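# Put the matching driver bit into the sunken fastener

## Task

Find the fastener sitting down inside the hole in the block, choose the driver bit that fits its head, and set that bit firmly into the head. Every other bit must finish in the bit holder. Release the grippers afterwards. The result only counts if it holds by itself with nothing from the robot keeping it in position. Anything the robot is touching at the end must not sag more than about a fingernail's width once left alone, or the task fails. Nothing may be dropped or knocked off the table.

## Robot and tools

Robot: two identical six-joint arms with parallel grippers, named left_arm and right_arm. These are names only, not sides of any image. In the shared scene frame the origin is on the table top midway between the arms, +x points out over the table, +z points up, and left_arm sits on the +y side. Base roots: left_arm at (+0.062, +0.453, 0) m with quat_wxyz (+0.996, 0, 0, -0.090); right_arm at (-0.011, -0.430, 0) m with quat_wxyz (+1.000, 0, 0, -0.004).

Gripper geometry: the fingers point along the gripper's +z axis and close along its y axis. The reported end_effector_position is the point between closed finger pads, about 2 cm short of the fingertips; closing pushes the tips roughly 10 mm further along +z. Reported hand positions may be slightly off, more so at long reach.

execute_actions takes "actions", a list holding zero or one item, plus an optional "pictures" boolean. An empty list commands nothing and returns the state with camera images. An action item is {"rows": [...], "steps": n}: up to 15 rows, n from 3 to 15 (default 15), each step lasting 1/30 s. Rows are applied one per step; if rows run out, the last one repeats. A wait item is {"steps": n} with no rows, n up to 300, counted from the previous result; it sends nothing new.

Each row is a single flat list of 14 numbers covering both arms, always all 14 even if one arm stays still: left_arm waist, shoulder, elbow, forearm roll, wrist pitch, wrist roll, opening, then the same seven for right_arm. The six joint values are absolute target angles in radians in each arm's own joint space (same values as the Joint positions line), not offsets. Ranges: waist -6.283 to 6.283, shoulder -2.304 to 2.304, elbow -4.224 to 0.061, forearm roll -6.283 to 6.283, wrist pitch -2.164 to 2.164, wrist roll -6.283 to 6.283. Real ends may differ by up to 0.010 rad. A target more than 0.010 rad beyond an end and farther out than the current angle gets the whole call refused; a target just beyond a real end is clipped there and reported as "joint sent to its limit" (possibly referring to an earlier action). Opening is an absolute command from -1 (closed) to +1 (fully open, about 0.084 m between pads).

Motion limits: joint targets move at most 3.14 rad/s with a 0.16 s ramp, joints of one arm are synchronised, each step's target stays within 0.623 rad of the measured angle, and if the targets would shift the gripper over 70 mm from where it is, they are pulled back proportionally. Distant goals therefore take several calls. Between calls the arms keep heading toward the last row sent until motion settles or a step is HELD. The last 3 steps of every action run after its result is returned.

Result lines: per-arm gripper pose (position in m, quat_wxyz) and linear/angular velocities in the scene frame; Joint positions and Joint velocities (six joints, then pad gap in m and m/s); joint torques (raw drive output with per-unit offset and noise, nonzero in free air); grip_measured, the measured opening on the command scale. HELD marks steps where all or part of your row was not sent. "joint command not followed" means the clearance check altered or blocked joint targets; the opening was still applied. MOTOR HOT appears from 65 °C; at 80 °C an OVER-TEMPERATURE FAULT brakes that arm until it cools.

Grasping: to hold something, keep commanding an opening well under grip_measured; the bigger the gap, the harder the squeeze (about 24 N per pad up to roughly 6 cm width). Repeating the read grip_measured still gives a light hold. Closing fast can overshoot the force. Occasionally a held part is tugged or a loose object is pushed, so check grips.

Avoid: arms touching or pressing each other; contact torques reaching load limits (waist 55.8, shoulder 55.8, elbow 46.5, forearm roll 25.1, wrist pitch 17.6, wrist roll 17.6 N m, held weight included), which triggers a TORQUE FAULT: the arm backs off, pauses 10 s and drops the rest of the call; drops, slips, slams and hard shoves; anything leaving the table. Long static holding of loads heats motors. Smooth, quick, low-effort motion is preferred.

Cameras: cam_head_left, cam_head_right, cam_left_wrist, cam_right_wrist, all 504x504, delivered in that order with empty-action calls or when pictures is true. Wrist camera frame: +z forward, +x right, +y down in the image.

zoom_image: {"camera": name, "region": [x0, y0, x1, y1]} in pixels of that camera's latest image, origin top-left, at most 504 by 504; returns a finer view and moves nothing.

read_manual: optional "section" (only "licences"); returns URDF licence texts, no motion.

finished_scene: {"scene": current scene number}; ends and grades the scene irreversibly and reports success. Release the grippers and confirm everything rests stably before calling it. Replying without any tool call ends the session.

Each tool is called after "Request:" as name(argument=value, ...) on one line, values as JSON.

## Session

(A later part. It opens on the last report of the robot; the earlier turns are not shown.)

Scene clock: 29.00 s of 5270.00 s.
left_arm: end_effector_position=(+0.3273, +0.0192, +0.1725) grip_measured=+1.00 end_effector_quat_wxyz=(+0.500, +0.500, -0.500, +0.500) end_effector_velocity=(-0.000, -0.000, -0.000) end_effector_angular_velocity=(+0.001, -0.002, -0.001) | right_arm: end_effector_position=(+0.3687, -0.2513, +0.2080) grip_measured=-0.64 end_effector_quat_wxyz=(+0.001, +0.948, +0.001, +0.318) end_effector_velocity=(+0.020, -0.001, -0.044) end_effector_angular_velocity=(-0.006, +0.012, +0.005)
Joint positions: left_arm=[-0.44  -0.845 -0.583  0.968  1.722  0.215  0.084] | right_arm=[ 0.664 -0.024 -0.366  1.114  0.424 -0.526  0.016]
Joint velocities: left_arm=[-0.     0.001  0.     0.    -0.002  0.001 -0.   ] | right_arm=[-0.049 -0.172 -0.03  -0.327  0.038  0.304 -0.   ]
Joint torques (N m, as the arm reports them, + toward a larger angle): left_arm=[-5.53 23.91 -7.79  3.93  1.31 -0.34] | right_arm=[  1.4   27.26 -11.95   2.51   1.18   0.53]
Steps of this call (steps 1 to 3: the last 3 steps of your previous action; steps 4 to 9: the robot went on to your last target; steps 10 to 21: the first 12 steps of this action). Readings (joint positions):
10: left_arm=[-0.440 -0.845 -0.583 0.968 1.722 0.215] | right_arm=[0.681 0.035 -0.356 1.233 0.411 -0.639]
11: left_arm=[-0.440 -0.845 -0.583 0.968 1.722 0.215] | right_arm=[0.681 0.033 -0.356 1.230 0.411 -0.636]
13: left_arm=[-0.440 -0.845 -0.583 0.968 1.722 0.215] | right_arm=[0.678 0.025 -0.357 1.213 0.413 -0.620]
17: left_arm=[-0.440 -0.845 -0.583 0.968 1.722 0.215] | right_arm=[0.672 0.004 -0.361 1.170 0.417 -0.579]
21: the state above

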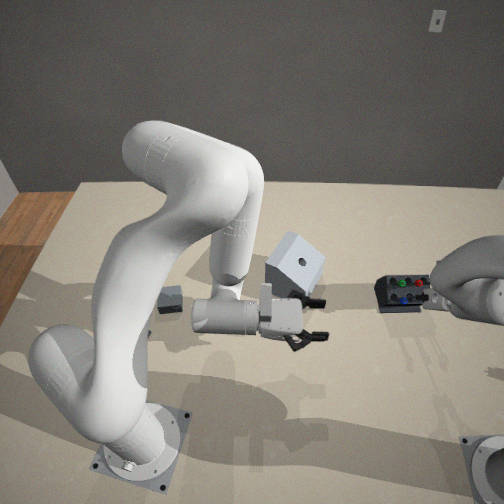

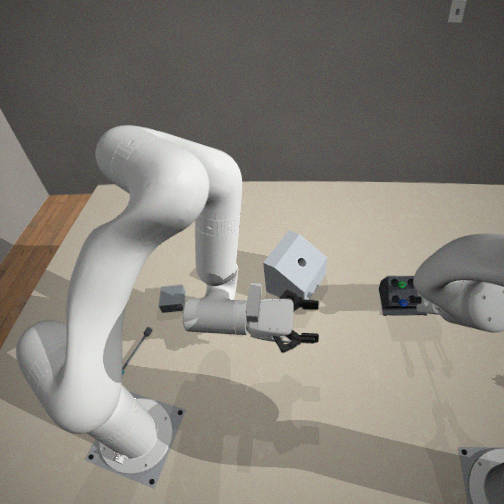

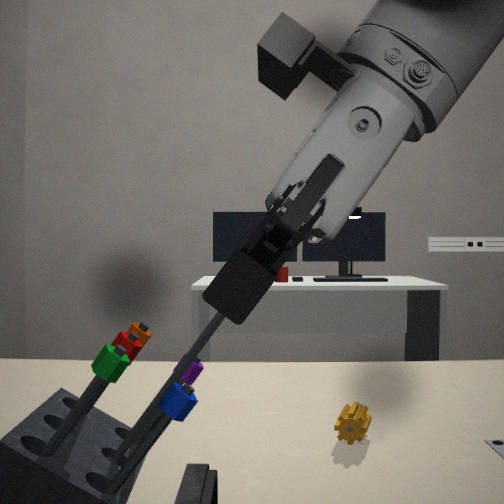

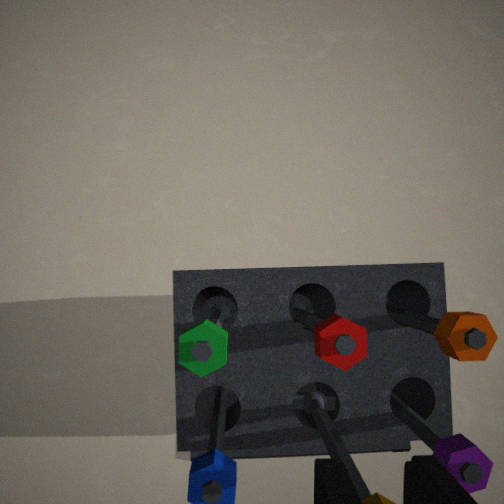

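Request:
zoom_image(camera="cam_right_wrist", region=[180,275,250,345])

Request:
execute_actions(actions=[{"rows":[[-0.4397,-0.845,-0.5827,0.9678,1.7219,0.2152,1, 0.6446,-0.0927,-0.3812,0.9863,0.4433,-0.4055,-0.8],[-0.4397,-0.845,-0.5827,0.9678,1.7219,0.2152,1, 0.6446,-0.0927,-0.3812,0.9863,0.4433,-0.4055,-0.8],[-0.4397,-0.845,-0.5827,0.9678,1.7219,0.2152,1, 0.6446,-0.0927,-0.3812,0.9863,0.4433,-0.4055,-0.8],[-0.4397,-0.845,-0.5827,0.9678,1.7219,0.2152,1, 0.6324,-0.1378,-0.3926,0.9134,0.4588,-0.3375,-0.8],[-0.4397,-0.845,-0.5827,0.9678,1.7219,0.2152,1, 0.6324,-0.1378,-0.3926,0.9134,0.4588,-0.3375,-0.8],[-0.4397,-0.845,-0.5827,0.9678,1.7219,0.2152,1, 0.6207,-0.1828,-0.4052,0.8485,0.4765,-0.2776,-0.8],[-0.4397,-0.845,-0.5827,0.9678,1.7219,0.2152,1, 0.6207,-0.1828,-0.4052,0.8485,0.4765,-0.2776,-0.8],[-0.4397,-0.845,-0.5827,0.9678,1.7219,0.2152,1, 0.6093,-0.2277,-0.4191,0.7916,0.4963,-0.2257,-0.8],[-0.4397,-0.845,-0.5827,0.9678,1.7219,0.2152,1, 0.6093,-0.2277,-0.4191,0.7916,0.4963,-0.2257,-0.8],[-0.4397,-0.845,-0.5827,0.9678,1.7219,0.2152,1, 0.5993,-0.2688,-0.4329,0.7463,0.5164,-0.1851,-0.8]],"steps":15}])

Request:
execute_actions(actions=[{"steps":9}])

Request:
execute_actions(actions=[{"rows":[[-0.4397,-0.845,-0.5827,0.9678,1.7219,0.2152,1, 0.5993,-0.2688,-0.4329,0.7463,0.5164,-0.1851,-0.25]],"steps":6}])

Request:
execute_actions(actions=[{"rows":[[-0.4397,-0.845,-0.5827,0.9678,1.7219,0.2152,1, 0.6975,0.0892,-0.3476,1.3577,0.4025,-0.7578,-0.25]],"steps":15}])

Region (180, 275, 250, 345) of cam_right_wrist's 504x504 image, scaled by 7.200, with more detail than that image has.

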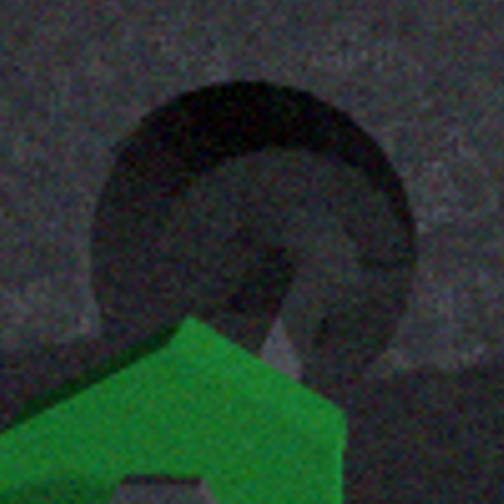

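Scene clock: 29.67 s of 5270.00 s.
left_arm: end_effector_position=(+0.3273, +0.0192, +0.1725) grip_measured=+1.00 end_effector_quat_wxyz=(+0.500, +0.500, -0.500, +0.500) end_effector_velocity=(+0.000, -0.000, +0.001) end_effector_angular_velocity=(-0.001, -0.001, -0.001) | right_arm: end_effector_position=(+0.3940, -0.2511, +0.1639) grip_measured=-0.64 end_effector_quat_wxyz=(+0.001, +0.948, +0.001, +0.317) end_effector_velocity=(+0.086, -0.001, -0.154) end_effector_angular_velocity=(-0.010, +0.005, +0.004)
Joint positions: left_arm=[-0.44  -0.845 -0.583  0.968  1.722  0.215  0.084] | right_arm=[ 0.615 -0.208 -0.414  0.823  0.489 -0.255  0.016]
Joint velocities: left_arm=[-0.001  0.001 -0.001  0.     0.001 -0.     0.   ] | right_arm=[-0.158 -0.63  -0.193 -0.785  0.27   0.707  0.   ]
Joint torques (N m, as the arm reports them, + toward a larger angle): left_arm=[-5.4  26.5  -6.77  3.38  1.05 -0.21] | right_arm=[ 1.37 35.8  -8.91  2.59  1.19  0.23]
Steps of this call (steps 1 to 3: the last 3 steps of your previous action; steps 4 to 8: the robot went on to your last target; steps 9 to 20: the first 12 steps of this action). Readings (joint positions):
9: left_arm=[-0.440 -0.845 -0.583 0.968 1.722 0.215] | right_arm=[0.660 -0.038 -0.369 1.086 0.427 -0.499]
10: left_arm=[-0.440 -0.845 -0.583 0.968 1.722 0.215] | right_arm=[0.660 -0.039 -0.369 1.082 0.428 -0.495]
12: left_arm=[-0.440 -0.845 -0.583 0.968 1.722 0.215] | right_arm=[0.655 -0.056 -0.374 1.051 0.433 -0.465]
16: left_arm=[-0.440 -0.845 -0.583 0.968 1.722 0.215] | right_arm=[0.637 -0.123 -0.389 0.941 0.455 -0.364]
20: the state above

Scene clock: 29.97 s of 5270.00 s.
left_arm: end_effector_position=(+0.3273, +0.0192, +0.1725) grip_measured=+1.00 end_effector_quat_wxyz=(+0.500, +0.500, -0.500, +0.500) end_effector_velocity=(+0.000, +0.000, +0.000) end_effector_angular_velocity=(-0.001, -0.001, +0.001) | right_arm: end_effector_position=(+0.4021, -0.2509, +0.1498) grip_measured=-0.64 end_effector_quat_wxyz=(-0.000, +0.948, +0.000, +0.317) end_effector_velocity=(+0.004, +0.001, -0.006) end_effector_angular_velocity=(+0.003, -0.002, +0.001)
Joint positions: left_arm=[-0.44  -0.845 -0.583  0.968  1.722  0.215  0.084] | right_arm=[ 0.6   -0.266 -0.432  0.75   0.515 -0.188  0.016]
Joint velocities: left_arm=[ 0.001 -0.    -0.    -0.     0.001  0.001 -0.   ] | right_arm=[-0.006 -0.023 -0.008 -0.033  0.012  0.03   0.   ]
Joint torques (N m, as the arm reports them, + toward a larger angle): left_arm=[-5.95 25.69 -7.16  4.5   0.94 -0.23] | right_arm=[ -0.03  32.17 -10.39   0.95   1.43   0.48]
Kept back: nothing.
Steps of this call (steps 1 to 3: the last 3 steps of your previous action; steps 4 to 9: the robot went on to your last target). Readings (joint positions):
1: left_arm=[-0.440 -0.845 -0.583 0.968 1.722 0.215] | right_arm=[0.610 -0.227 -0.420 0.800 0.497 -0.235]
2: left_arm=[-0.440 -0.845 -0.583 0.968 1.722 0.215] | right_arm=[0.607 -0.240 -0.423 0.783 0.503 -0.220]
4: left_arm=[-0.440 -0.845 -0.583 0.968 1.722 0.215] | right_arm=[0.603 -0.255 -0.428 0.764 0.510 -0.202]
8: left_arm=[-0.440 -0.845 -0.583 0.968 1.722 0.215] | right_arm=[0.600 -0.265 -0.432 0.751 0.515 -0.189]
9: the state above

Scene clock: 30.07 s of 5270.00 s.
left_arm: end_effector_position=(+0.3273, +0.0192, +0.1725) grip_measured=+1.00 end_effector_quat_wxyz=(+0.500, +0.500, -0.500, +0.500) end_effector_velocity=(+0.000, -0.001, +0.001) end_effector_angular_velocity=(-0.003, -0.002, -0.000) | right_arm: end_effector_position=(+0.4024, -0.2508, +0.1494) grip_measured=-0.31 end_effector_quat_wxyz=(-0.000, +0.948, +0.000, +0.318) end_effector_velocity=(+0.002, -0.000, -0.003) end_effector_angular_velocity=(+0.000, -0.000, -0.001)
Joint positions: left_arm=[-0.44  -0.845 -0.583  0.968  1.722  0.215  0.084] | right_arm=[ 0.6   -0.267 -0.433  0.748  0.516 -0.186  0.03 ]
Joint velocities: left_arm=[-0.001  0.001 -0.001 -0.     0.002  0.     0.   ] | right_arm=[-0.004 -0.011 -0.004 -0.012  0.005  0.011  0.111]
Joint torques (N m, as the arm reports them, + toward a larger angle): left_arm=[-6.61 26.58 -7.    3.66  1.51 -0.09] | right_arm=[-1.34 29.85 -9.11  1.11  1.17  0.75]
Steps of this call (steps 1 to 3: the first 3 steps of this action). Readings (joint positions):
1: left_arm=[-0.440 -0.845 -0.583 0.968 1.722 0.215] | right_arm=[0.600 -0.266 -0.432 0.749 0.516 -0.187]
2: left_arm=[-0.440 -0.845 -0.583 0.968 1.722 0.215] | right_arm=[0.600 -0.267 -0.432 0.748 0.516 -0.187]
3: the state above

Scene clock: 30.57 s of 5270.00 s.
left_arm: end_effector_position=(+0.3273, +0.0192, +0.1725) grip_measured=+1.00 end_effector_quat_wxyz=(+0.500, +0.500, -0.500, +0.500) end_effector_velocity=(+0.001, +0.001, -0.001) end_effector_angular_velocity=(-0.000, +0.002, +0.002) | right_arm: end_effector_position=(+0.3639, -0.2524, +0.2238) grip_measured=-0.27 end_effector_quat_wxyz=(+0.006, +0.947, -0.001, +0.321) end_effector_velocity=(-0.115, +0.016, +0.138) end_effector_angular_velocity=(+0.120, +0.056, +0.048)
Joint positions: left_arm=[-0.44  -0.845 -0.583  0.968  1.722  0.215  0.084] | right_arm=[ 0.681  0.031 -0.363  1.255  0.422 -0.66   0.032]
Joint velocities: left_arm=[ 0.002 -0.002 -0.001  0.     0.001 -0.001  0.   ] | right_arm=[ 0.185  0.675  0.162  1.15  -0.213 -1.068  0.   ]
Joint torques (N m, as the arm reports them, + toward a larger angle): left_arm=[-5.24 25.14 -6.93  3.64  1.45 -0.21] | right_arm=[ -5.46  -3.01 -10.98  -5.63   1.15   2.07]
Steps of this call (steps 1 to 3: the last 3 steps of your previous action; steps 4 to 15: the first 12 steps of this action). Readings (joint positions):
4: left_arm=[-0.440 -0.845 -0.583 0.968 1.722 0.215] | right_arm=[0.599 -0.268 -0.433 0.747 0.516 -0.186]
5: left_arm=[-0.440 -0.845 -0.583 0.968 1.722 0.215] | right_arm=[0.600 -0.267 -0.432 0.750 0.516 -0.189]
7: left_arm=[-0.440 -0.845 -0.583 0.968 1.722 0.215] | right_arm=[0.605 -0.247 -0.427 0.786 0.509 -0.224]
11: left_arm=[-0.440 -0.845 -0.583 0.968 1.722 0.215] | right_arm=[0.643 -0.109 -0.395 1.019 0.466 -0.441]
15: the state above

Request:
execute_actions(actions=[{"rows":[[-0.4397,-0.845,-0.5827,0.9678,1.7219,0.2152,1, 0.6757,0.0072,-0.4346,1.6202,0.3152,-1.0236,-0.25]],"steps":15}])

Request:
execute_actions(actions=[{"steps":6}], pictures=true)

Request:
zoom_image(camera="cam_right_wrist", region=[215,225,285,295])

Scene clock: 31.37 s of 5270.00 s.
left_arm: end_effector_position=(+0.3273, +0.0192, +0.1725) grip_measured=+1.00 end_effector_quat_wxyz=(+0.500, +0.500, -0.500, +0.500) end_effector_velocity=(+0.001, +0.000, +0.001) end_effector_angular_velocity=(-0.002, -0.001, +0.001) | right_arm: end_effector_position=(+0.3578, -0.2363, +0.2220) grip_measured=-0.27 end_effector_quat_wxyz=(+0.001, +0.965, +0.000, +0.262) end_effector_velocity=(+0.003, +0.013, -0.008) end_effector_angular_velocity=(+0.009, +0.072, +0.016)
Joint positions: left_arm=[-0.44  -0.845 -0.583  0.968  1.722  0.215  0.084] | right_arm=[ 0.677  0.012 -0.429  1.604  0.321 -1.007  0.032]
Joint velocities: left_arm=[ 0.001  0.    -0.001  0.     0.001  0.    -0.   ] | right_arm=[-0.012 -0.049 -0.052  0.165 -0.058 -0.177  0.   ]
Joint torques (N m, as the arm reports them, + toward a larger angle): left_arm=[-5.44 27.8  -6.65  4.16  1.16 -0.11] | right_arm=[ -0.16  25.04 -11.77   0.8    0.59   0.94]
Steps of this call (steps 1 to 3: the last 3 steps of your previous action; steps 4 to 12: the robot went on to your last target; steps 13 to 24: the first 12 steps of this action). Readings (joint positions):
13: left_arm=[-0.440 -0.845 -0.583 0.968 1.722 0.215] | right_arm=[0.697 0.088 -0.348 1.356 0.403 -0.757]
14: left_arm=[-0.440 -0.845 -0.583 0.968 1.722 0.215] | right_arm=[0.697 0.087 -0.349 1.359 0.402 -0.760]
16: left_arm=[-0.440 -0.845 -0.583 0.968 1.722 0.215] | right_arm=[0.694 0.077 -0.360 1.396 0.389 -0.799]
20: left_arm=[-0.440 -0.845 -0.583 0.968 1.722 0.215] | right_arm=[0.681 0.028 -0.412 1.552 0.338 -0.953]
24: the state above

Scene clock: 31.57 s of 5270.00 s.
left_arm: end_effector_position=(+0.3273, +0.0192, +0.1725) grip_measured=+1.00 end_effector_quat_wxyz=(+0.500, +0.500, -0.500, +0.500) end_effector_velocity=(+0.000, -0.000, -0.000) end_effector_angular_velocity=(+0.001, -0.002, -0.000) | right_arm: end_effector_position=(+0.3581, -0.2352, +0.2214) grip_measured=-0.27 end_effector_quat_wxyz=(+0.000, +0.966, +0.000, +0.259) end_effector_velocity=(+0.001, +0.002, -0.001) end_effector_angular_velocity=(+0.003, +0.010, -0.000)
Joint positions: left_arm=[-0.44  -0.845 -0.583  0.968  1.722  0.215  0.084] | right_arm=[ 0.676  0.008 -0.434  1.618  0.316 -1.021  0.032]
Joint velocities: left_arm=[-0.     0.    -0.    -0.    -0.001  0.001 -0.   ] | right_arm=[-0.002 -0.007 -0.007  0.023 -0.008 -0.022  0.   ]
Joint torques (N m, as the arm reports them, + toward a larger angle): left_arm=[-3.95 25.01 -7.7   4.33  1.29 -0.15] | right_arm=[ -0.15  20.87 -12.53   0.89   0.8    0.94]
Kept back: nothing.
Steps of this call (steps 1 to 3: the last 3 steps of your previous action; steps 4 to 6: the robot went on to your last target). Readings (joint positions):
1: left_arm=[-0.440 -0.845 -0.583 0.968 1.722 0.215] | right_arm=[0.677 0.011 -0.431 1.609 0.319 -1.012]
2: left_arm=[-0.440 -0.845 -0.583 0.968 1.722 0.215] | right_arm=[0.676 0.010 -0.432 1.612 0.318 -1.015]
4: left_arm=[-0.440 -0.845 -0.583 0.968 1.722 0.215] | right_arm=[0.676 0.009 -0.433 1.616 0.317 -1.019]
6: the state above

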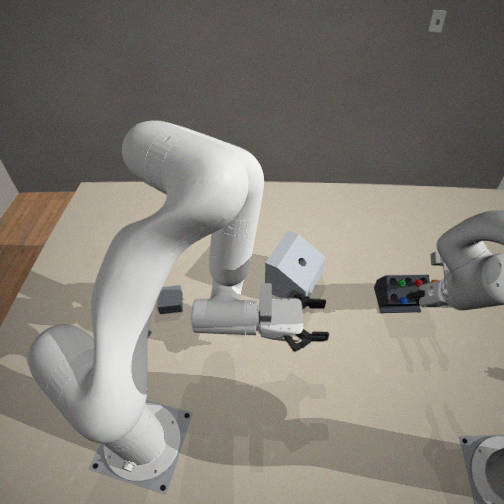

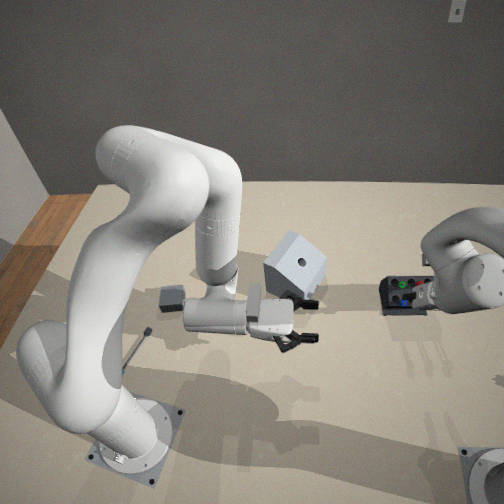

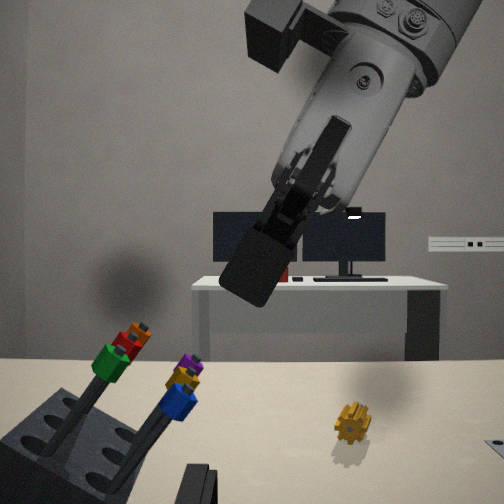

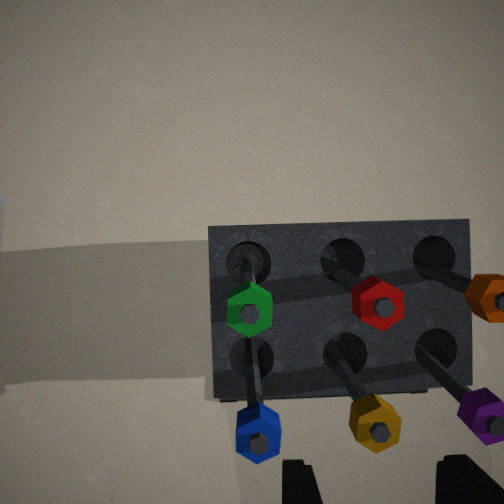

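Region (215, 225, 285, 295) of cam_right_wrist's 504x504 image, scaled by 7.200, with more detail than that image has.

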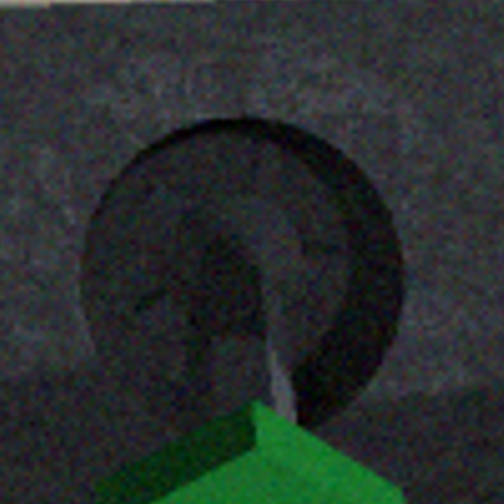

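Request:
execute_actions(actions=[{"rows":[[-0.4397,-0.845,-0.5827,0.9678,1.7219,0.2152,1, 0.6864,-0.1628,-0.544,1.221,0.4137,-0.6199,-0.25]],"steps":14}])

Request:
execute_actions(actions=[{"rows":[[-0.4397,-0.845,-0.5827,0.9678,1.7219,0.2152,1, 0.6452,-0.3138,-0.5896,0.9653,0.4506,-0.3813,-0.25]],"steps":15}])

Request:
execute_actions(actions=[{"rows":[[-0.4397,-0.845,-0.5827,0.9678,1.7219,0.2152,1, 0.6452,-0.3138,-0.5896,0.9653,0.4506,-0.3813,-0.45],[-0.4397,-0.845,-0.5827,0.9678,1.7219,0.2152,1, 0.6452,-0.3138,-0.5896,0.9653,0.4506,-0.3813,-0.55],[-0.4397,-0.845,-0.5827,0.9678,1.7219,0.2152,1, 0.6452,-0.3138,-0.5896,0.9653,0.4506,-0.3813,-0.6],[-0.4397,-0.845,-0.5827,0.9678,1.7219,0.2152,1, 0.6452,-0.3138,-0.5896,0.9653,0.4506,-0.3813,-0.65],[-0.4397,-0.845,-0.5827,0.9678,1.7219,0.2152,1, 0.6452,-0.3138,-0.5896,0.9653,0.4506,-0.3813,-0.75],[-0.4397,-0.845,-0.5827,0.9678,1.7219,0.2152,1, 0.6452,-0.3138,-0.5896,0.9653,0.4506,-0.3813,-0.9]],"steps":10}], pictures=true)

Scene clock: 32.97 s of 5270.00 s.
left_arm: end_effector_position=(+0.3273, +0.0192, +0.1725) grip_measured=+1.00 end_effector_quat_wxyz=(+0.500, +0.500, -0.500, +0.500) end_effector_velocity=(-0.001, -0.000, -0.001) end_effector_angular_velocity=(+0.001, +0.003, -0.002) | right_arm: end_effector_position=(+0.4094, -0.2086, +0.2146) grip_measured=-0.27 end_effector_quat_wxyz=(+0.003, +0.951, +0.001, +0.309) end_effector_velocity=(+0.078, +0.053, -0.009) end_effector_angular_velocity=(+0.055, -0.177, +0.008)
Joint positions: left_arm=[-0.44  -0.845 -0.583  0.968  1.722  0.215  0.084] | right_arm=[ 0.685 -0.143 -0.531  1.27   0.401 -0.671  0.032]
Joint velocities: left_arm=[-0.002 -0.001  0.001  0.    -0.    -0.001  0.   ] | right_arm=[ 0.014 -0.218 -0.143 -0.533  0.135  0.556  0.   ]
Joint torques (N m, as the arm reports them, + toward a larger angle): left_arm=[-3.06 26.93 -6.72  3.1   1.57 -0.17] | right_arm=[ -2.18  37.   -10.36   3.86   1.03  -0.11]
Steps of this call (steps 1 to 30: the robot went on to your last target; step 31: nothing new was sent; steps 32 to 42: the first 11 steps of this action). Readings (joint positions):
32: left_arm=[-0.440 -0.845 -0.583 0.968 1.722 0.215] | right_arm=[0.676 0.007 -0.435 1.620 0.315 -1.023]
33: left_arm=[-0.440 -0.845 -0.583 0.968 1.722 0.215] | right_arm=[0.676 0.006 -0.435 1.617 0.316 -1.020]
35: left_arm=[-0.440 -0.845 -0.583 0.968 1.722 0.215] | right_arm=[0.677 -0.009 -0.445 1.581 0.325 -0.982]
39: left_arm=[-0.440 -0.845 -0.583 0.968 1.722 0.215] | right_arm=[0.682 -0.100 -0.503 1.370 0.377 -0.772]
42: the state above

Scene clock: 33.47 s of 5270.00 s.
left_arm: end_effector_position=(+0.3273, +0.0192, +0.1725) grip_measured=+1.00 end_effector_quat_wxyz=(+0.500, +0.500, -0.500, +0.500) end_effector_velocity=(-0.000, -0.000, +0.000) end_effector_angular_velocity=(-0.000, -0.000, -0.001) | right_arm: end_effector_position=(+0.4402, -0.2038, +0.1731) grip_measured=-0.27 end_effector_quat_wxyz=(+0.001, +0.948, +0.000, +0.317) end_effector_velocity=(+0.018, +0.005, -0.020) end_effector_angular_velocity=(+0.023, -0.012, -0.002)
Joint positions: left_arm=[-0.44  -0.845 -0.583  0.968  1.722  0.215  0.084] | right_arm=[ 0.648 -0.305 -0.586  0.981  0.448 -0.396  0.032]
Joint velocities: left_arm=[-0.001  0.     0.    -0.     0.     0.    -0.   ] | right_arm=[-0.023 -0.083 -0.035 -0.159  0.026  0.158 -0.   ]
Joint torques (N m, as the arm reports them, + toward a larger angle): left_arm=[-5.13 26.24 -6.85  4.23  1.14  0.05] | right_arm=[ -1.32  36.14 -11.18   1.65   1.03   0.44]
Steps of this call (steps 1 to 3: the last 3 steps of your previous action; steps 4 to 15: the first 12 steps of this action). Readings (joint positions):
4: left_arm=[-0.440 -0.845 -0.583 0.968 1.722 0.215] | right_arm=[0.686 -0.157 -0.541 1.234 0.411 -0.632]
5: left_arm=[-0.440 -0.845 -0.583 0.968 1.722 0.215] | right_arm=[0.686 -0.160 -0.542 1.227 0.412 -0.626]
7: left_arm=[-0.440 -0.845 -0.583 0.968 1.722 0.215] | right_arm=[0.680 -0.183 -0.550 1.186 0.419 -0.586]
11: left_arm=[-0.440 -0.845 -0.583 0.968 1.722 0.215] | right_arm=[0.655 -0.277 -0.577 1.031 0.441 -0.444]
15: the state above

Scene clock: 33.80 s of 5270.00 s.
left_arm: end_effector_position=(+0.3273, +0.0192, +0.1725) grip_measured=+1.00 end_effector_quat_wxyz=(+0.500, +0.500, -0.500, +0.500) end_effector_velocity=(+0.000, -0.000, -0.000) end_effector_angular_velocity=(-0.000, -0.000, -0.000) | right_arm: end_effector_position=(+0.4418, -0.2034, +0.1710) grip_measured=-0.64 end_effector_quat_wxyz=(-0.000, +0.948, +0.000, +0.318) end_effector_velocity=(+0.001, +0.001, -0.000) end_effector_angular_velocity=(+0.002, -0.001, +0.001)
Joint positions: left_arm=[-0.44  -0.845 -0.583  0.968  1.722  0.215  0.084] | right_arm=[ 0.645 -0.313 -0.59   0.966  0.451 -0.382  0.016]
Joint velocities: left_arm=[-0. -0. -0.  0.  0.  0. -0.] | right_arm=[ 0.    -0.002 -0.002 -0.005  0.001  0.005  0.   ]
Joint torques (N m, as the arm reports them, + toward a larger angle): left_arm=[-6.01 27.99 -7.74  4.3   1.08 -0.05] | right_arm=[ -2.12  30.54 -11.25   0.99   1.15   0.74]
Steps of this call (steps 1 to 3: the last 3 steps of your previous action; steps 4 to 10: the first 7 steps of this action). Readings (joint positions):
4: left_arm=[-0.440 -0.845 -0.583 0.968 1.722 0.215] | right_arm=[0.646 -0.311 -0.589 0.970 0.450 -0.385]
5: left_arm=[-0.440 -0.845 -0.583 0.968 1.722 0.215] | right_arm=[0.646 -0.312 -0.589 0.969 0.450 -0.384]
7: left_arm=[-0.440 -0.845 -0.583 0.968 1.722 0.215] | right_arm=[0.646 -0.313 -0.589 0.967 0.450 -0.383]
10: the state above

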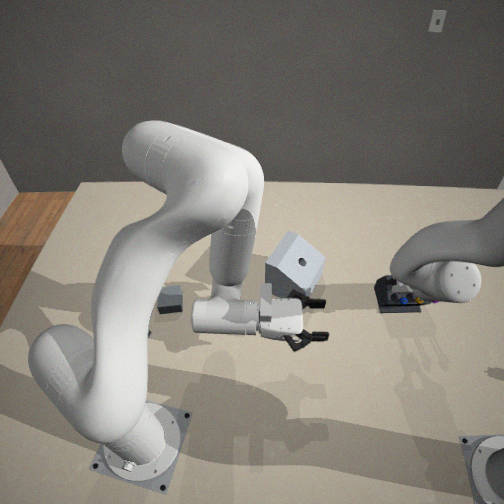

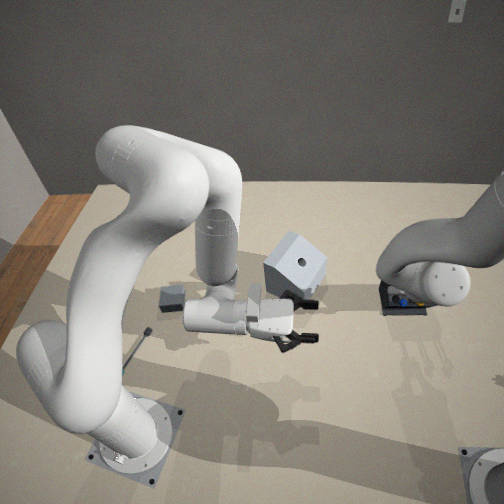

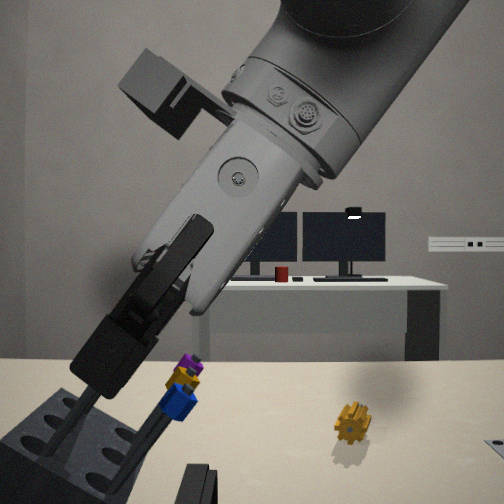

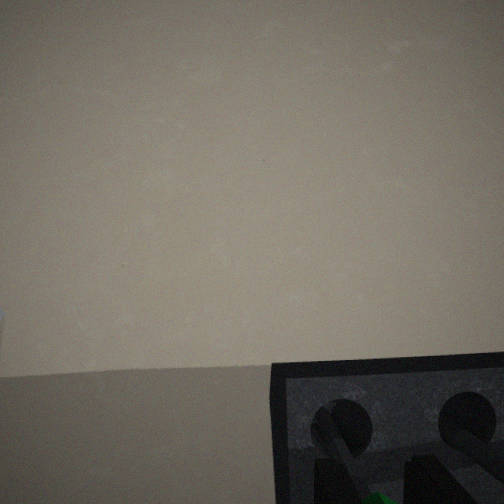

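Request:
execute_actions(actions=[{"rows":[[-0.4397,-0.845,-0.5827,0.9678,1.7219,0.2152,1, 0.6652,-0.238,-0.5647,1.0849,0.428,-0.4922,-0.9],[-0.4397,-0.845,-0.5827,0.9678,1.7219,0.2152,1, 0.6652,-0.238,-0.5647,1.0849,0.428,-0.4922,-0.9],[-0.4397,-0.845,-0.5827,0.9678,1.7219,0.2152,1, 0.6652,-0.238,-0.5647,1.0849,0.428,-0.4922,-0.9],[-0.4397,-0.845,-0.5827,0.9678,1.7219,0.2152,1, 0.6652,-0.238,-0.5647,1.0849,0.428,-0.4922,-0.9],[-0.4397,-0.845,-0.5827,0.9678,1.7219,0.2152,1, 0.6864,-0.1628,-0.544,1.221,0.4137,-0.6199,-0.9],[-0.4397,-0.845,-0.5827,0.9678,1.7219,0.2152,1, 0.6864,-0.1628,-0.544,1.221,0.4137,-0.6199,-0.9],[-0.4397,-0.845,-0.5827,0.9678,1.7219,0.2152,1, 0.6864,-0.1628,-0.544,1.221,0.4137,-0.6199,-0.9],[-0.4397,-0.845,-0.5827,0.9678,1.7219,0.2152,1, 0.6864,-0.1628,-0.544,1.221,0.4137,-0.6199,-0.9],[-0.4397,-0.845,-0.5827,0.9678,1.7219,0.2152,1, 0.7115,-0.0792,-0.526,1.3929,0.4077,-0.7828,-0.9]],"steps":15}])

Request:
execute_actions(actions=[{"steps":10}], pictures=true)

Request:
zoom_image(camera="cam_right_wrist", region=[270,350,370,450])

Scene clock: 34.47 s of 5270.00 s.
left_arm: end_effector_position=(+0.3273, +0.0192, +0.1725) grip_measured=+1.00 end_effector_quat_wxyz=(+0.500, +0.500, -0.500, +0.500) end_effector_velocity=(+0.000, -0.001, +0.001) end_effector_angular_velocity=(-0.002, -0.002, -0.001) | right_arm: end_effector_position=(+0.4152, -0.2038, +0.2177) grip_measured=-0.64 end_effector_quat_wxyz=(+0.001, +0.948, +0.000, +0.318) end_effector_velocity=(-0.098, -0.001, +0.182) end_effector_angular_velocity=(+0.001, -0.022, -0.015)
Joint positions: left_arm=[-0.44  -0.845 -0.583  0.968  1.722  0.215  0.084] | right_arm=[ 0.69  -0.151 -0.542  1.248  0.414 -0.646  0.016]
Joint velocities: left_arm=[-0.001  0.001 -0.001  0.     0.     0.     0.   ] | right_arm=[ 0.182  0.618  0.143  1.224 -0.062 -1.144 -0.   ]
Joint torques (N m, as the arm reports them, + toward a larger angle): left_arm=[-3.49 26.24 -6.81  4.14  1.56 -0.26] | right_arm=[  0.84  30.66 -12.48   0.34   1.29   0.67]
Steps of this call (steps 1 to 3: the last 3 steps of your previous action; steps 4 to 8: the robot went on to your last target; steps 9 to 20: the first 12 steps of this action). Readings (joint positions):
9: left_arm=[-0.440 -0.845 -0.583 0.968 1.722 0.215] | right_arm=[0.645 -0.313 -0.590 0.965 0.451 -0.381]
10: left_arm=[-0.440 -0.845 -0.583 0.968 1.722 0.215] | right_arm=[0.646 -0.312 -0.589 0.968 0.450 -0.385]
12: left_arm=[-0.440 -0.845 -0.583 0.968 1.722 0.215] | right_arm=[0.651 -0.292 -0.581 1.002 0.443 -0.416]
16: left_arm=[-0.440 -0.845 -0.583 0.968 1.722 0.215] | right_arm=[0.670 -0.223 -0.561 1.115 0.426 -0.520]
20: the state above

Scene clock: 34.80 s of 5270.00 s.
left_arm: end_effector_position=(+0.3273, +0.0192, +0.1725) grip_measured=+1.00 end_effector_quat_wxyz=(+0.500, +0.500, -0.500, +0.500) end_effector_velocity=(-0.000, +0.000, -0.000) end_effector_angular_velocity=(+0.001, -0.001, -0.000) | right_arm: end_effector_position=(+0.4035, -0.2036, +0.2376) grip_measured=-0.64 end_effector_quat_wxyz=(+0.000, +0.948, +0.001, +0.318) end_effector_velocity=(-0.004, +0.000, +0.005) end_effector_angular_velocity=(+0.000, +0.002, +0.001)
Joint positions: left_arm=[-0.44  -0.845 -0.583  0.968  1.722  0.215  0.084] | right_arm=[ 0.711 -0.082 -0.526  1.388  0.408 -0.778  0.016]
Joint velocities: left_arm=[ 0.    -0.     0.001 -0.    -0.001  0.002 -0.   ] | right_arm=[ 0.007  0.021  0.005  0.045 -0.002 -0.043 -0.   ]
Joint torques (N m, as the arm reports them, + toward a larger angle): left_arm=[-4.4  24.91 -6.81  3.66  1.34 -0.1 ] | right_arm=[ -0.34  28.17 -12.83   0.84   1.1    0.75]
Kept back: nothing.
Steps of this call (steps 1 to 3: the last 3 steps of your previous action; steps 4 to 10: the robot went on to your last target). Readings (joint positions):
1: left_arm=[-0.440 -0.845 -0.583 0.968 1.722 0.215] | right_arm=[0.696 -0.131 -0.538 1.288 0.413 -0.683]
2: left_arm=[-0.440 -0.845 -0.583 0.968 1.722 0.215] | right_arm=[0.701 -0.115 -0.534 1.320 0.411 -0.713]
4: left_arm=[-0.440 -0.845 -0.583 0.968 1.722 0.215] | right_arm=[0.707 -0.096 -0.530 1.358 0.409 -0.749]
8: left_arm=[-0.440 -0.845 -0.583 0.968 1.722 0.215] | right_arm=[0.710 -0.084 -0.527 1.384 0.408 -0.774]
10: the state above

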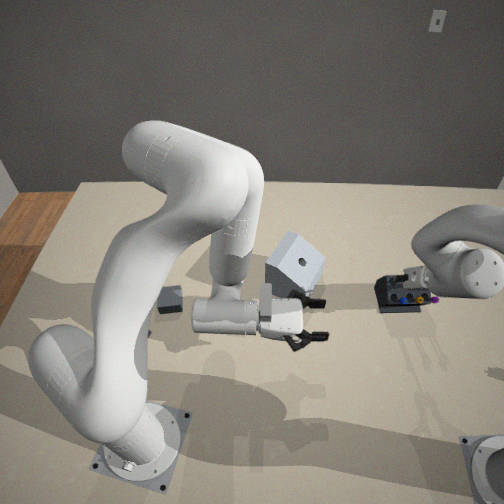

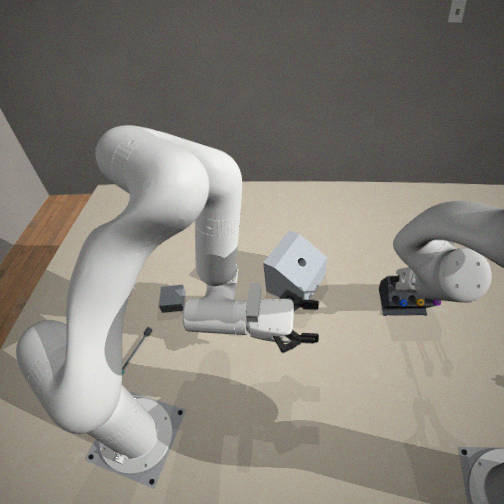

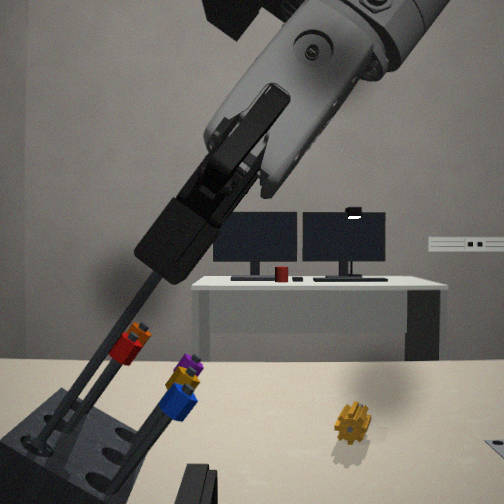

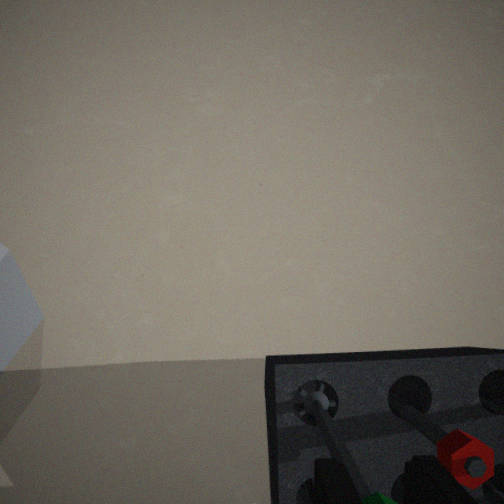

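Region (270, 350, 370, 450) of cam_right_wrist's 504x504 image, scaled by 5.040, with more detail than that image has.

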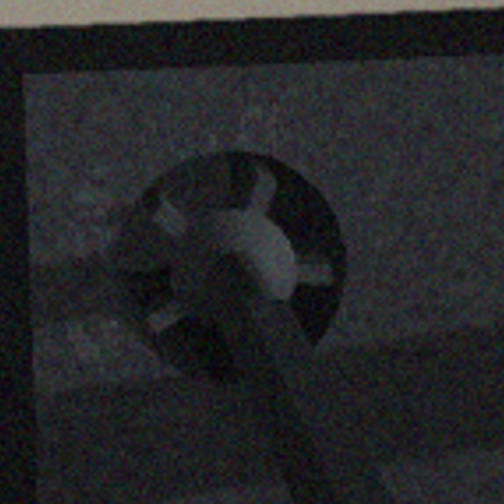

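Request:
execute_actions(actions=[{"rows":[[-0.4397,-0.845,-0.5827,0.9678,1.7219,0.2152,1, 0.6864,-0.1628,-0.544,1.221,0.4137,-0.6199,-0.9],[-0.4397,-0.845,-0.5827,0.9678,1.7219,0.2152,1, 0.6864,-0.1628,-0.544,1.221,0.4137,-0.6199,-0.9],[-0.4397,-0.845,-0.5827,0.9678,1.7219,0.2152,1, 0.6864,-0.1628,-0.544,1.221,0.4137,-0.6199,-0.9],[-0.4397,-0.845,-0.5827,0.9678,1.7219,0.2152,1, 0.6864,-0.1628,-0.544,1.221,0.4137,-0.6199,-0.9],[-0.4397,-0.845,-0.5827,0.9678,1.7219,0.2152,1, 0.6652,-0.238,-0.5647,1.0849,0.428,-0.4922,-0.9],[-0.4397,-0.845,-0.5827,0.9678,1.7219,0.2152,1, 0.6652,-0.238,-0.5647,1.0849,0.428,-0.4922,-0.9],[-0.4397,-0.845,-0.5827,0.9678,1.7219,0.2152,1, 0.6652,-0.238,-0.5647,1.0849,0.428,-0.4922,-0.9],[-0.4397,-0.845,-0.5827,0.9678,1.7219,0.2152,1, 0.6652,-0.238,-0.5647,1.0849,0.428,-0.4922,-0.9],[-0.4397,-0.845,-0.5827,0.9678,1.7219,0.2152,1, 0.646,-0.3108,-0.5885,0.9698,0.4495,-0.3854,-0.9]],"steps":15}])

Request:
execute_actions(actions=[{"steps":10}])

Request:
execute_actions(actions=[{"rows":[[-0.4397,-0.845,-0.5827,0.9678,1.7219,0.2152,1, 0.646,-0.3108,-0.5885,0.9698,0.4495,-0.3854,-0.25],[-0.4397,-0.845,-0.5827,0.9678,1.7219,0.2152,1, 0.646,-0.3108,-0.5885,0.9698,0.4495,-0.3854,-0.25],[-0.4397,-0.845,-0.5827,0.9678,1.7219,0.2152,1, 0.646,-0.3108,-0.5885,0.9698,0.4495,-0.3854,-0.25],[-0.4397,-0.845,-0.5827,0.9678,1.7219,0.2152,1, 0.6864,-0.1628,-0.544,1.221,0.4137,-0.6199,-0.25]],"steps":14}])

Request:
execute_actions(actions=[{"rows":[[-0.4397,-0.845,-0.5827,0.9678,1.7219,0.2152,1, 0.5644,-0.1351,-0.4834,0.992,0.3895,-0.4951,-0.25]],"steps":13}])

Request:
execute_actions(actions=[{"rows":[[-0.4397,-0.845,-0.5827,0.9678,1.7219,0.2152,1, 0.5348,-0.2658,-0.5235,0.7905,0.4397,-0.3058,-0.25]],"steps":15}], pictures=true)

Scene clock: 35.87 s of 5270.00 s.
left_arm: end_effector_position=(+0.3273, +0.0192, +0.1725) grip_measured=+1.00 end_effector_quat_wxyz=(+0.500, +0.500, -0.500, +0.500) end_effector_velocity=(+0.000, +0.001, -0.000) end_effector_angular_velocity=(+0.001, +0.000, +0.002) | right_arm: end_effector_position=(+0.4317, -0.2037, +0.1891) grip_measured=-0.64 end_effector_quat_wxyz=(+0.001, +0.948, +0.000, +0.318) end_effector_velocity=(+0.100, -0.001, -0.177) end_effector_angular_velocity=(-0.013, +0.004, +0.007)
Joint positions: left_arm=[-0.44  -0.845 -0.583  0.968  1.722  0.215  0.084] | right_arm=[ 0.662 -0.251 -0.57   1.068  0.433 -0.478  0.016]
Joint velocities: left_arm=[ 0.002 -0.     0.001 -0.    -0.001  0.    -0.   ] | right_arm=[-0.164 -0.614 -0.19  -0.997  0.159  0.917 -0.   ]
Joint torques (N m, as the arm reports them, + toward a larger angle): left_arm=[-1.84 26.09 -7.83  3.42  1.44 -0.04] | right_arm=[  1.12  36.25 -11.01   2.78   0.9    0.63]
Steps of this call (steps 1 to 20: the robot went on to your last target; steps 21 to 32: the first 12 steps of this action). Readings (joint positions):
21: left_arm=[-0.440 -0.845 -0.583 0.968 1.722 0.215] | right_arm=[0.711 -0.079 -0.526 1.393 0.408 -0.783]
22: left_arm=[-0.440 -0.845 -0.583 0.968 1.722 0.215] | right_arm=[0.711 -0.080 -0.526 1.390 0.408 -0.779]
24: left_arm=[-0.440 -0.845 -0.583 0.968 1.722 0.215] | right_arm=[0.706 -0.097 -0.531 1.354 0.409 -0.744]
28: left_arm=[-0.440 -0.845 -0.583 0.968 1.722 0.215] | right_arm=[0.684 -0.174 -0.548 1.204 0.417 -0.605]
32: the state above

Scene clock: 36.20 s of 5270.00 s.
left_arm: end_effector_position=(+0.3273, +0.0192, +0.1725) grip_measured=+1.00 end_effector_quat_wxyz=(+0.500, +0.500, -0.500, +0.500) end_effector_velocity=(-0.000, -0.001, +0.000) end_effector_angular_velocity=(-0.001, -0.002, -0.001) | right_arm: end_effector_position=(+0.4410, -0.2034, +0.1723) grip_measured=-0.64 end_effector_quat_wxyz=(-0.000, +0.948, +0.000, +0.317) end_effector_velocity=(+0.003, -0.000, -0.005) end_effector_angular_velocity=(+0.001, +0.000, +0.001)
Joint positions: left_arm=[-0.44  -0.845 -0.583  0.968  1.722  0.215  0.084] | right_arm=[ 0.647 -0.309 -0.588  0.973  0.449 -0.388  0.016]
Joint velocities: left_arm=[-0.001  0.    -0.    -0.     0.001  0.001 -0.   ] | right_arm=[-0.006 -0.018 -0.006 -0.032  0.005  0.028  0.   ]
Joint torques (N m, as the arm reports them, + toward a larger angle): left_arm=[-6.29 25.88 -6.48  3.7   1.36 -0.33] | right_arm=[ -1.45  35.25 -11.18   0.72   1.28   0.65]
Kept back: nothing.
Steps of this call (steps 1 to 3: the last 3 steps of your previous action; steps 4 to 10: the robot went on to your last target). Readings (joint positions):
1: left_arm=[-0.440 -0.845 -0.583 0.968 1.722 0.215] | right_arm=[0.657 -0.270 -0.575 1.039 0.438 -0.450]
2: left_arm=[-0.440 -0.845 -0.583 0.968 1.722 0.215] | right_arm=[0.654 -0.283 -0.579 1.017 0.442 -0.431]
4: left_arm=[-0.440 -0.845 -0.583 0.968 1.722 0.215] | right_arm=[0.650 -0.297 -0.584 0.993 0.446 -0.408]
8: left_arm=[-0.440 -0.845 -0.583 0.968 1.722 0.215] | right_arm=[0.647 -0.307 -0.587 0.976 0.449 -0.391]
10: the state above

Scene clock: 36.57 s of 5270.00 s.
left_arm: end_effector_position=(+0.3273, +0.0192, +0.1725) grip_measured=+1.00 end_effector_quat_wxyz=(+0.500, +0.500, -0.500, +0.500) end_effector_velocity=(-0.001, +0.000, -0.000) end_effector_angular_velocity=(-0.000, +0.002, -0.000) | right_arm: end_effector_position=(+0.4239, -0.2031, +0.2053) grip_measured=-0.27 end_effector_quat_wxyz=(+0.000, +0.948, -0.001, +0.319) end_effector_velocity=(-0.069, +0.007, +0.127) end_effector_angular_velocity=(+0.039, -0.010, +0.004)
Joint positions: left_arm=[-0.44  -0.845 -0.583  0.968  1.722  0.215  0.084] | right_arm=[ 0.677 -0.198 -0.556  1.159  0.423 -0.56   0.032]
Joint velocities: left_arm=[-0.001 -0.     0.001 -0.     0.001 -0.001  0.   ] | right_arm=[ 0.117  0.435  0.117  0.712 -0.099 -0.655 -0.   ]
Joint torques (N m, as the arm reports them, + toward a larger angle): left_arm=[-5.44 26.12 -7.3   2.7   1.15 -0.3 ] | right_arm=[ -5.35   6.24 -11.27  -3.57   1.2    1.5 ]
Steps of this call (steps 1 to 11: the first 11 steps of this action). Readings (joint positions):
1: left_arm=[-0.440 -0.845 -0.583 0.968 1.722 0.215] | right_arm=[0.646 -0.309 -0.588 0.972 0.449 -0.387]
2: left_arm=[-0.440 -0.845 -0.583 0.968 1.722 0.215] | right_arm=[0.646 -0.309 -0.588 0.972 0.449 -0.387]
4: left_arm=[-0.440 -0.845 -0.583 0.968 1.722 0.215] | right_arm=[0.646 -0.310 -0.588 0.971 0.449 -0.386]
8: left_arm=[-0.440 -0.845 -0.583 0.968 1.722 0.215] | right_arm=[0.658 -0.266 -0.574 1.048 0.438 -0.460]
11: the state above

Scene clock: 37.00 s of 5270.00 s.
left_arm: end_effector_position=(+0.3273, +0.0192, +0.1725) grip_measured=+1.00 end_effector_quat_wxyz=(+0.500, +0.500, -0.500, +0.500) end_effector_velocity=(+0.001, +0.000, +0.000) end_effector_angular_velocity=(-0.001, +0.000, +0.001) | right_arm: end_effector_position=(+0.4234, -0.2465, +0.2066) grip_measured=-0.27 end_effector_quat_wxyz=(+0.000, +0.948, +0.000, +0.318) end_effector_velocity=(+0.001, -0.048, -0.007) end_effector_angular_velocity=(+0.007, +0.005, +0.015)
Joint positions: left_arm=[-0.44  -0.845 -0.583  0.968  1.722  0.215  0.084] | right_arm=[ 0.577 -0.139 -0.49   1.017  0.393 -0.509  0.032]
Joint velocities: left_arm=[ 0.001  0.     0.     0.     0.001 -0.     0.   ] | right_arm=[-0.13   0.039  0.069 -0.267 -0.034  0.145 -0.   ]
Joint torques (N m, as the arm reports them, + toward a larger angle): left_arm=[-4.52 28.73 -6.96  3.55  1.45 -0.07] | right_arm=[  3.87  27.99 -12.74   2.43   0.97   0.58]
Steps of this call (steps 1 to 3: the last 3 steps of your previous action; steps 4 to 13: the first 10 steps of this action). Readings (joint positions):
4: left_arm=[-0.440 -0.845 -0.583 0.968 1.722 0.215] | right_arm=[0.684 -0.171 -0.547 1.206 0.416 -0.606]
5: left_arm=[-0.440 -0.845 -0.583 0.968 1.722 0.215] | right_arm=[0.683 -0.169 -0.545 1.207 0.415 -0.608]
7: left_arm=[-0.440 -0.845 -0.583 0.968 1.722 0.215] | right_arm=[0.664 -0.162 -0.535 1.176 0.410 -0.591]
11: left_arm=[-0.440 -0.845 -0.583 0.968 1.722 0.215] | right_arm=[0.591 -0.143 -0.497 1.044 0.396 -0.523]
13: the state above

Scene clock: 37.50 s of 5270.00 s.
left_arm: end_effector_position=(+0.3273, +0.0192, +0.1725) grip_measured=+1.00 end_effector_quat_wxyz=(+0.500, +0.500, -0.500, +0.500) end_effector_velocity=(-0.000, -0.000, +0.000) end_effector_angular_velocity=(+0.000, +0.000, -0.001) | right_arm: end_effector_position=(+0.4426, -0.2510, +0.1731) grip_measured=-0.27 end_effector_quat_wxyz=(+0.000, +0.948, +0.001, +0.317) end_effector_velocity=(+0.012, +0.002, -0.013) end_effector_angular_velocity=(+0.015, -0.009, -0.001)
Joint positions: left_arm=[-0.44  -0.845 -0.583  0.968  1.722  0.215  0.084] | right_arm=[ 0.536 -0.259 -0.522  0.801  0.437 -0.316  0.032]
Joint velocities: left_arm=[-0.001  0.001  0.001 -0.    -0.    -0.     0.   ] | right_arm=[-0.015 -0.057 -0.022 -0.107  0.028  0.105  0.   ]
Joint torques (N m, as the arm reports them, + toward a larger angle): left_arm=[-6.54 28.96 -6.68  3.18  1.53 -0.25] | right_arm=[ -0.45  31.8  -10.76   1.87   1.37   0.6 ]
Steps of this call (steps 1 to 3: the last 3 steps of your previous action; steps 4 to 15: the first 12 steps of this action). Readings (joint positions):
4: left_arm=[-0.440 -0.845 -0.583 0.968 1.722 0.215] | right_arm=[0.568 -0.136 -0.485 0.998 0.390 -0.498]
5: left_arm=[-0.440 -0.845 -0.583 0.968 1.722 0.215] | right_arm=[0.567 -0.138 -0.486 0.994 0.391 -0.494]
7: left_arm=[-0.440 -0.845 -0.583 0.968 1.722 0.215] | right_arm=[0.560 -0.161 -0.495 0.955 0.402 -0.458]
11: left_arm=[-0.440 -0.845 -0.583 0.968 1.722 0.215] | right_arm=[0.541 -0.240 -0.515 0.834 0.429 -0.348]
15: the state above

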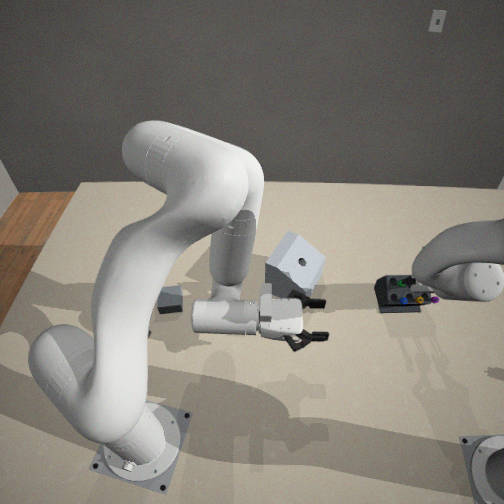

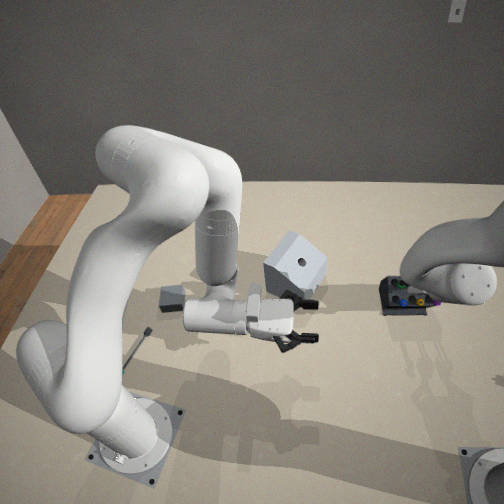

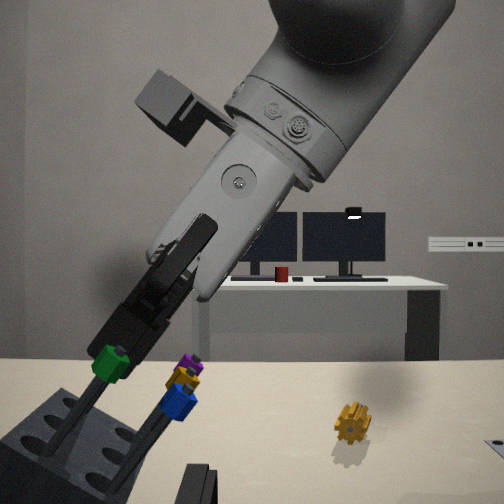

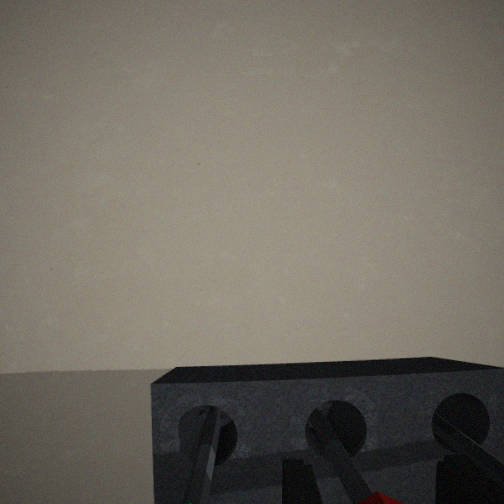

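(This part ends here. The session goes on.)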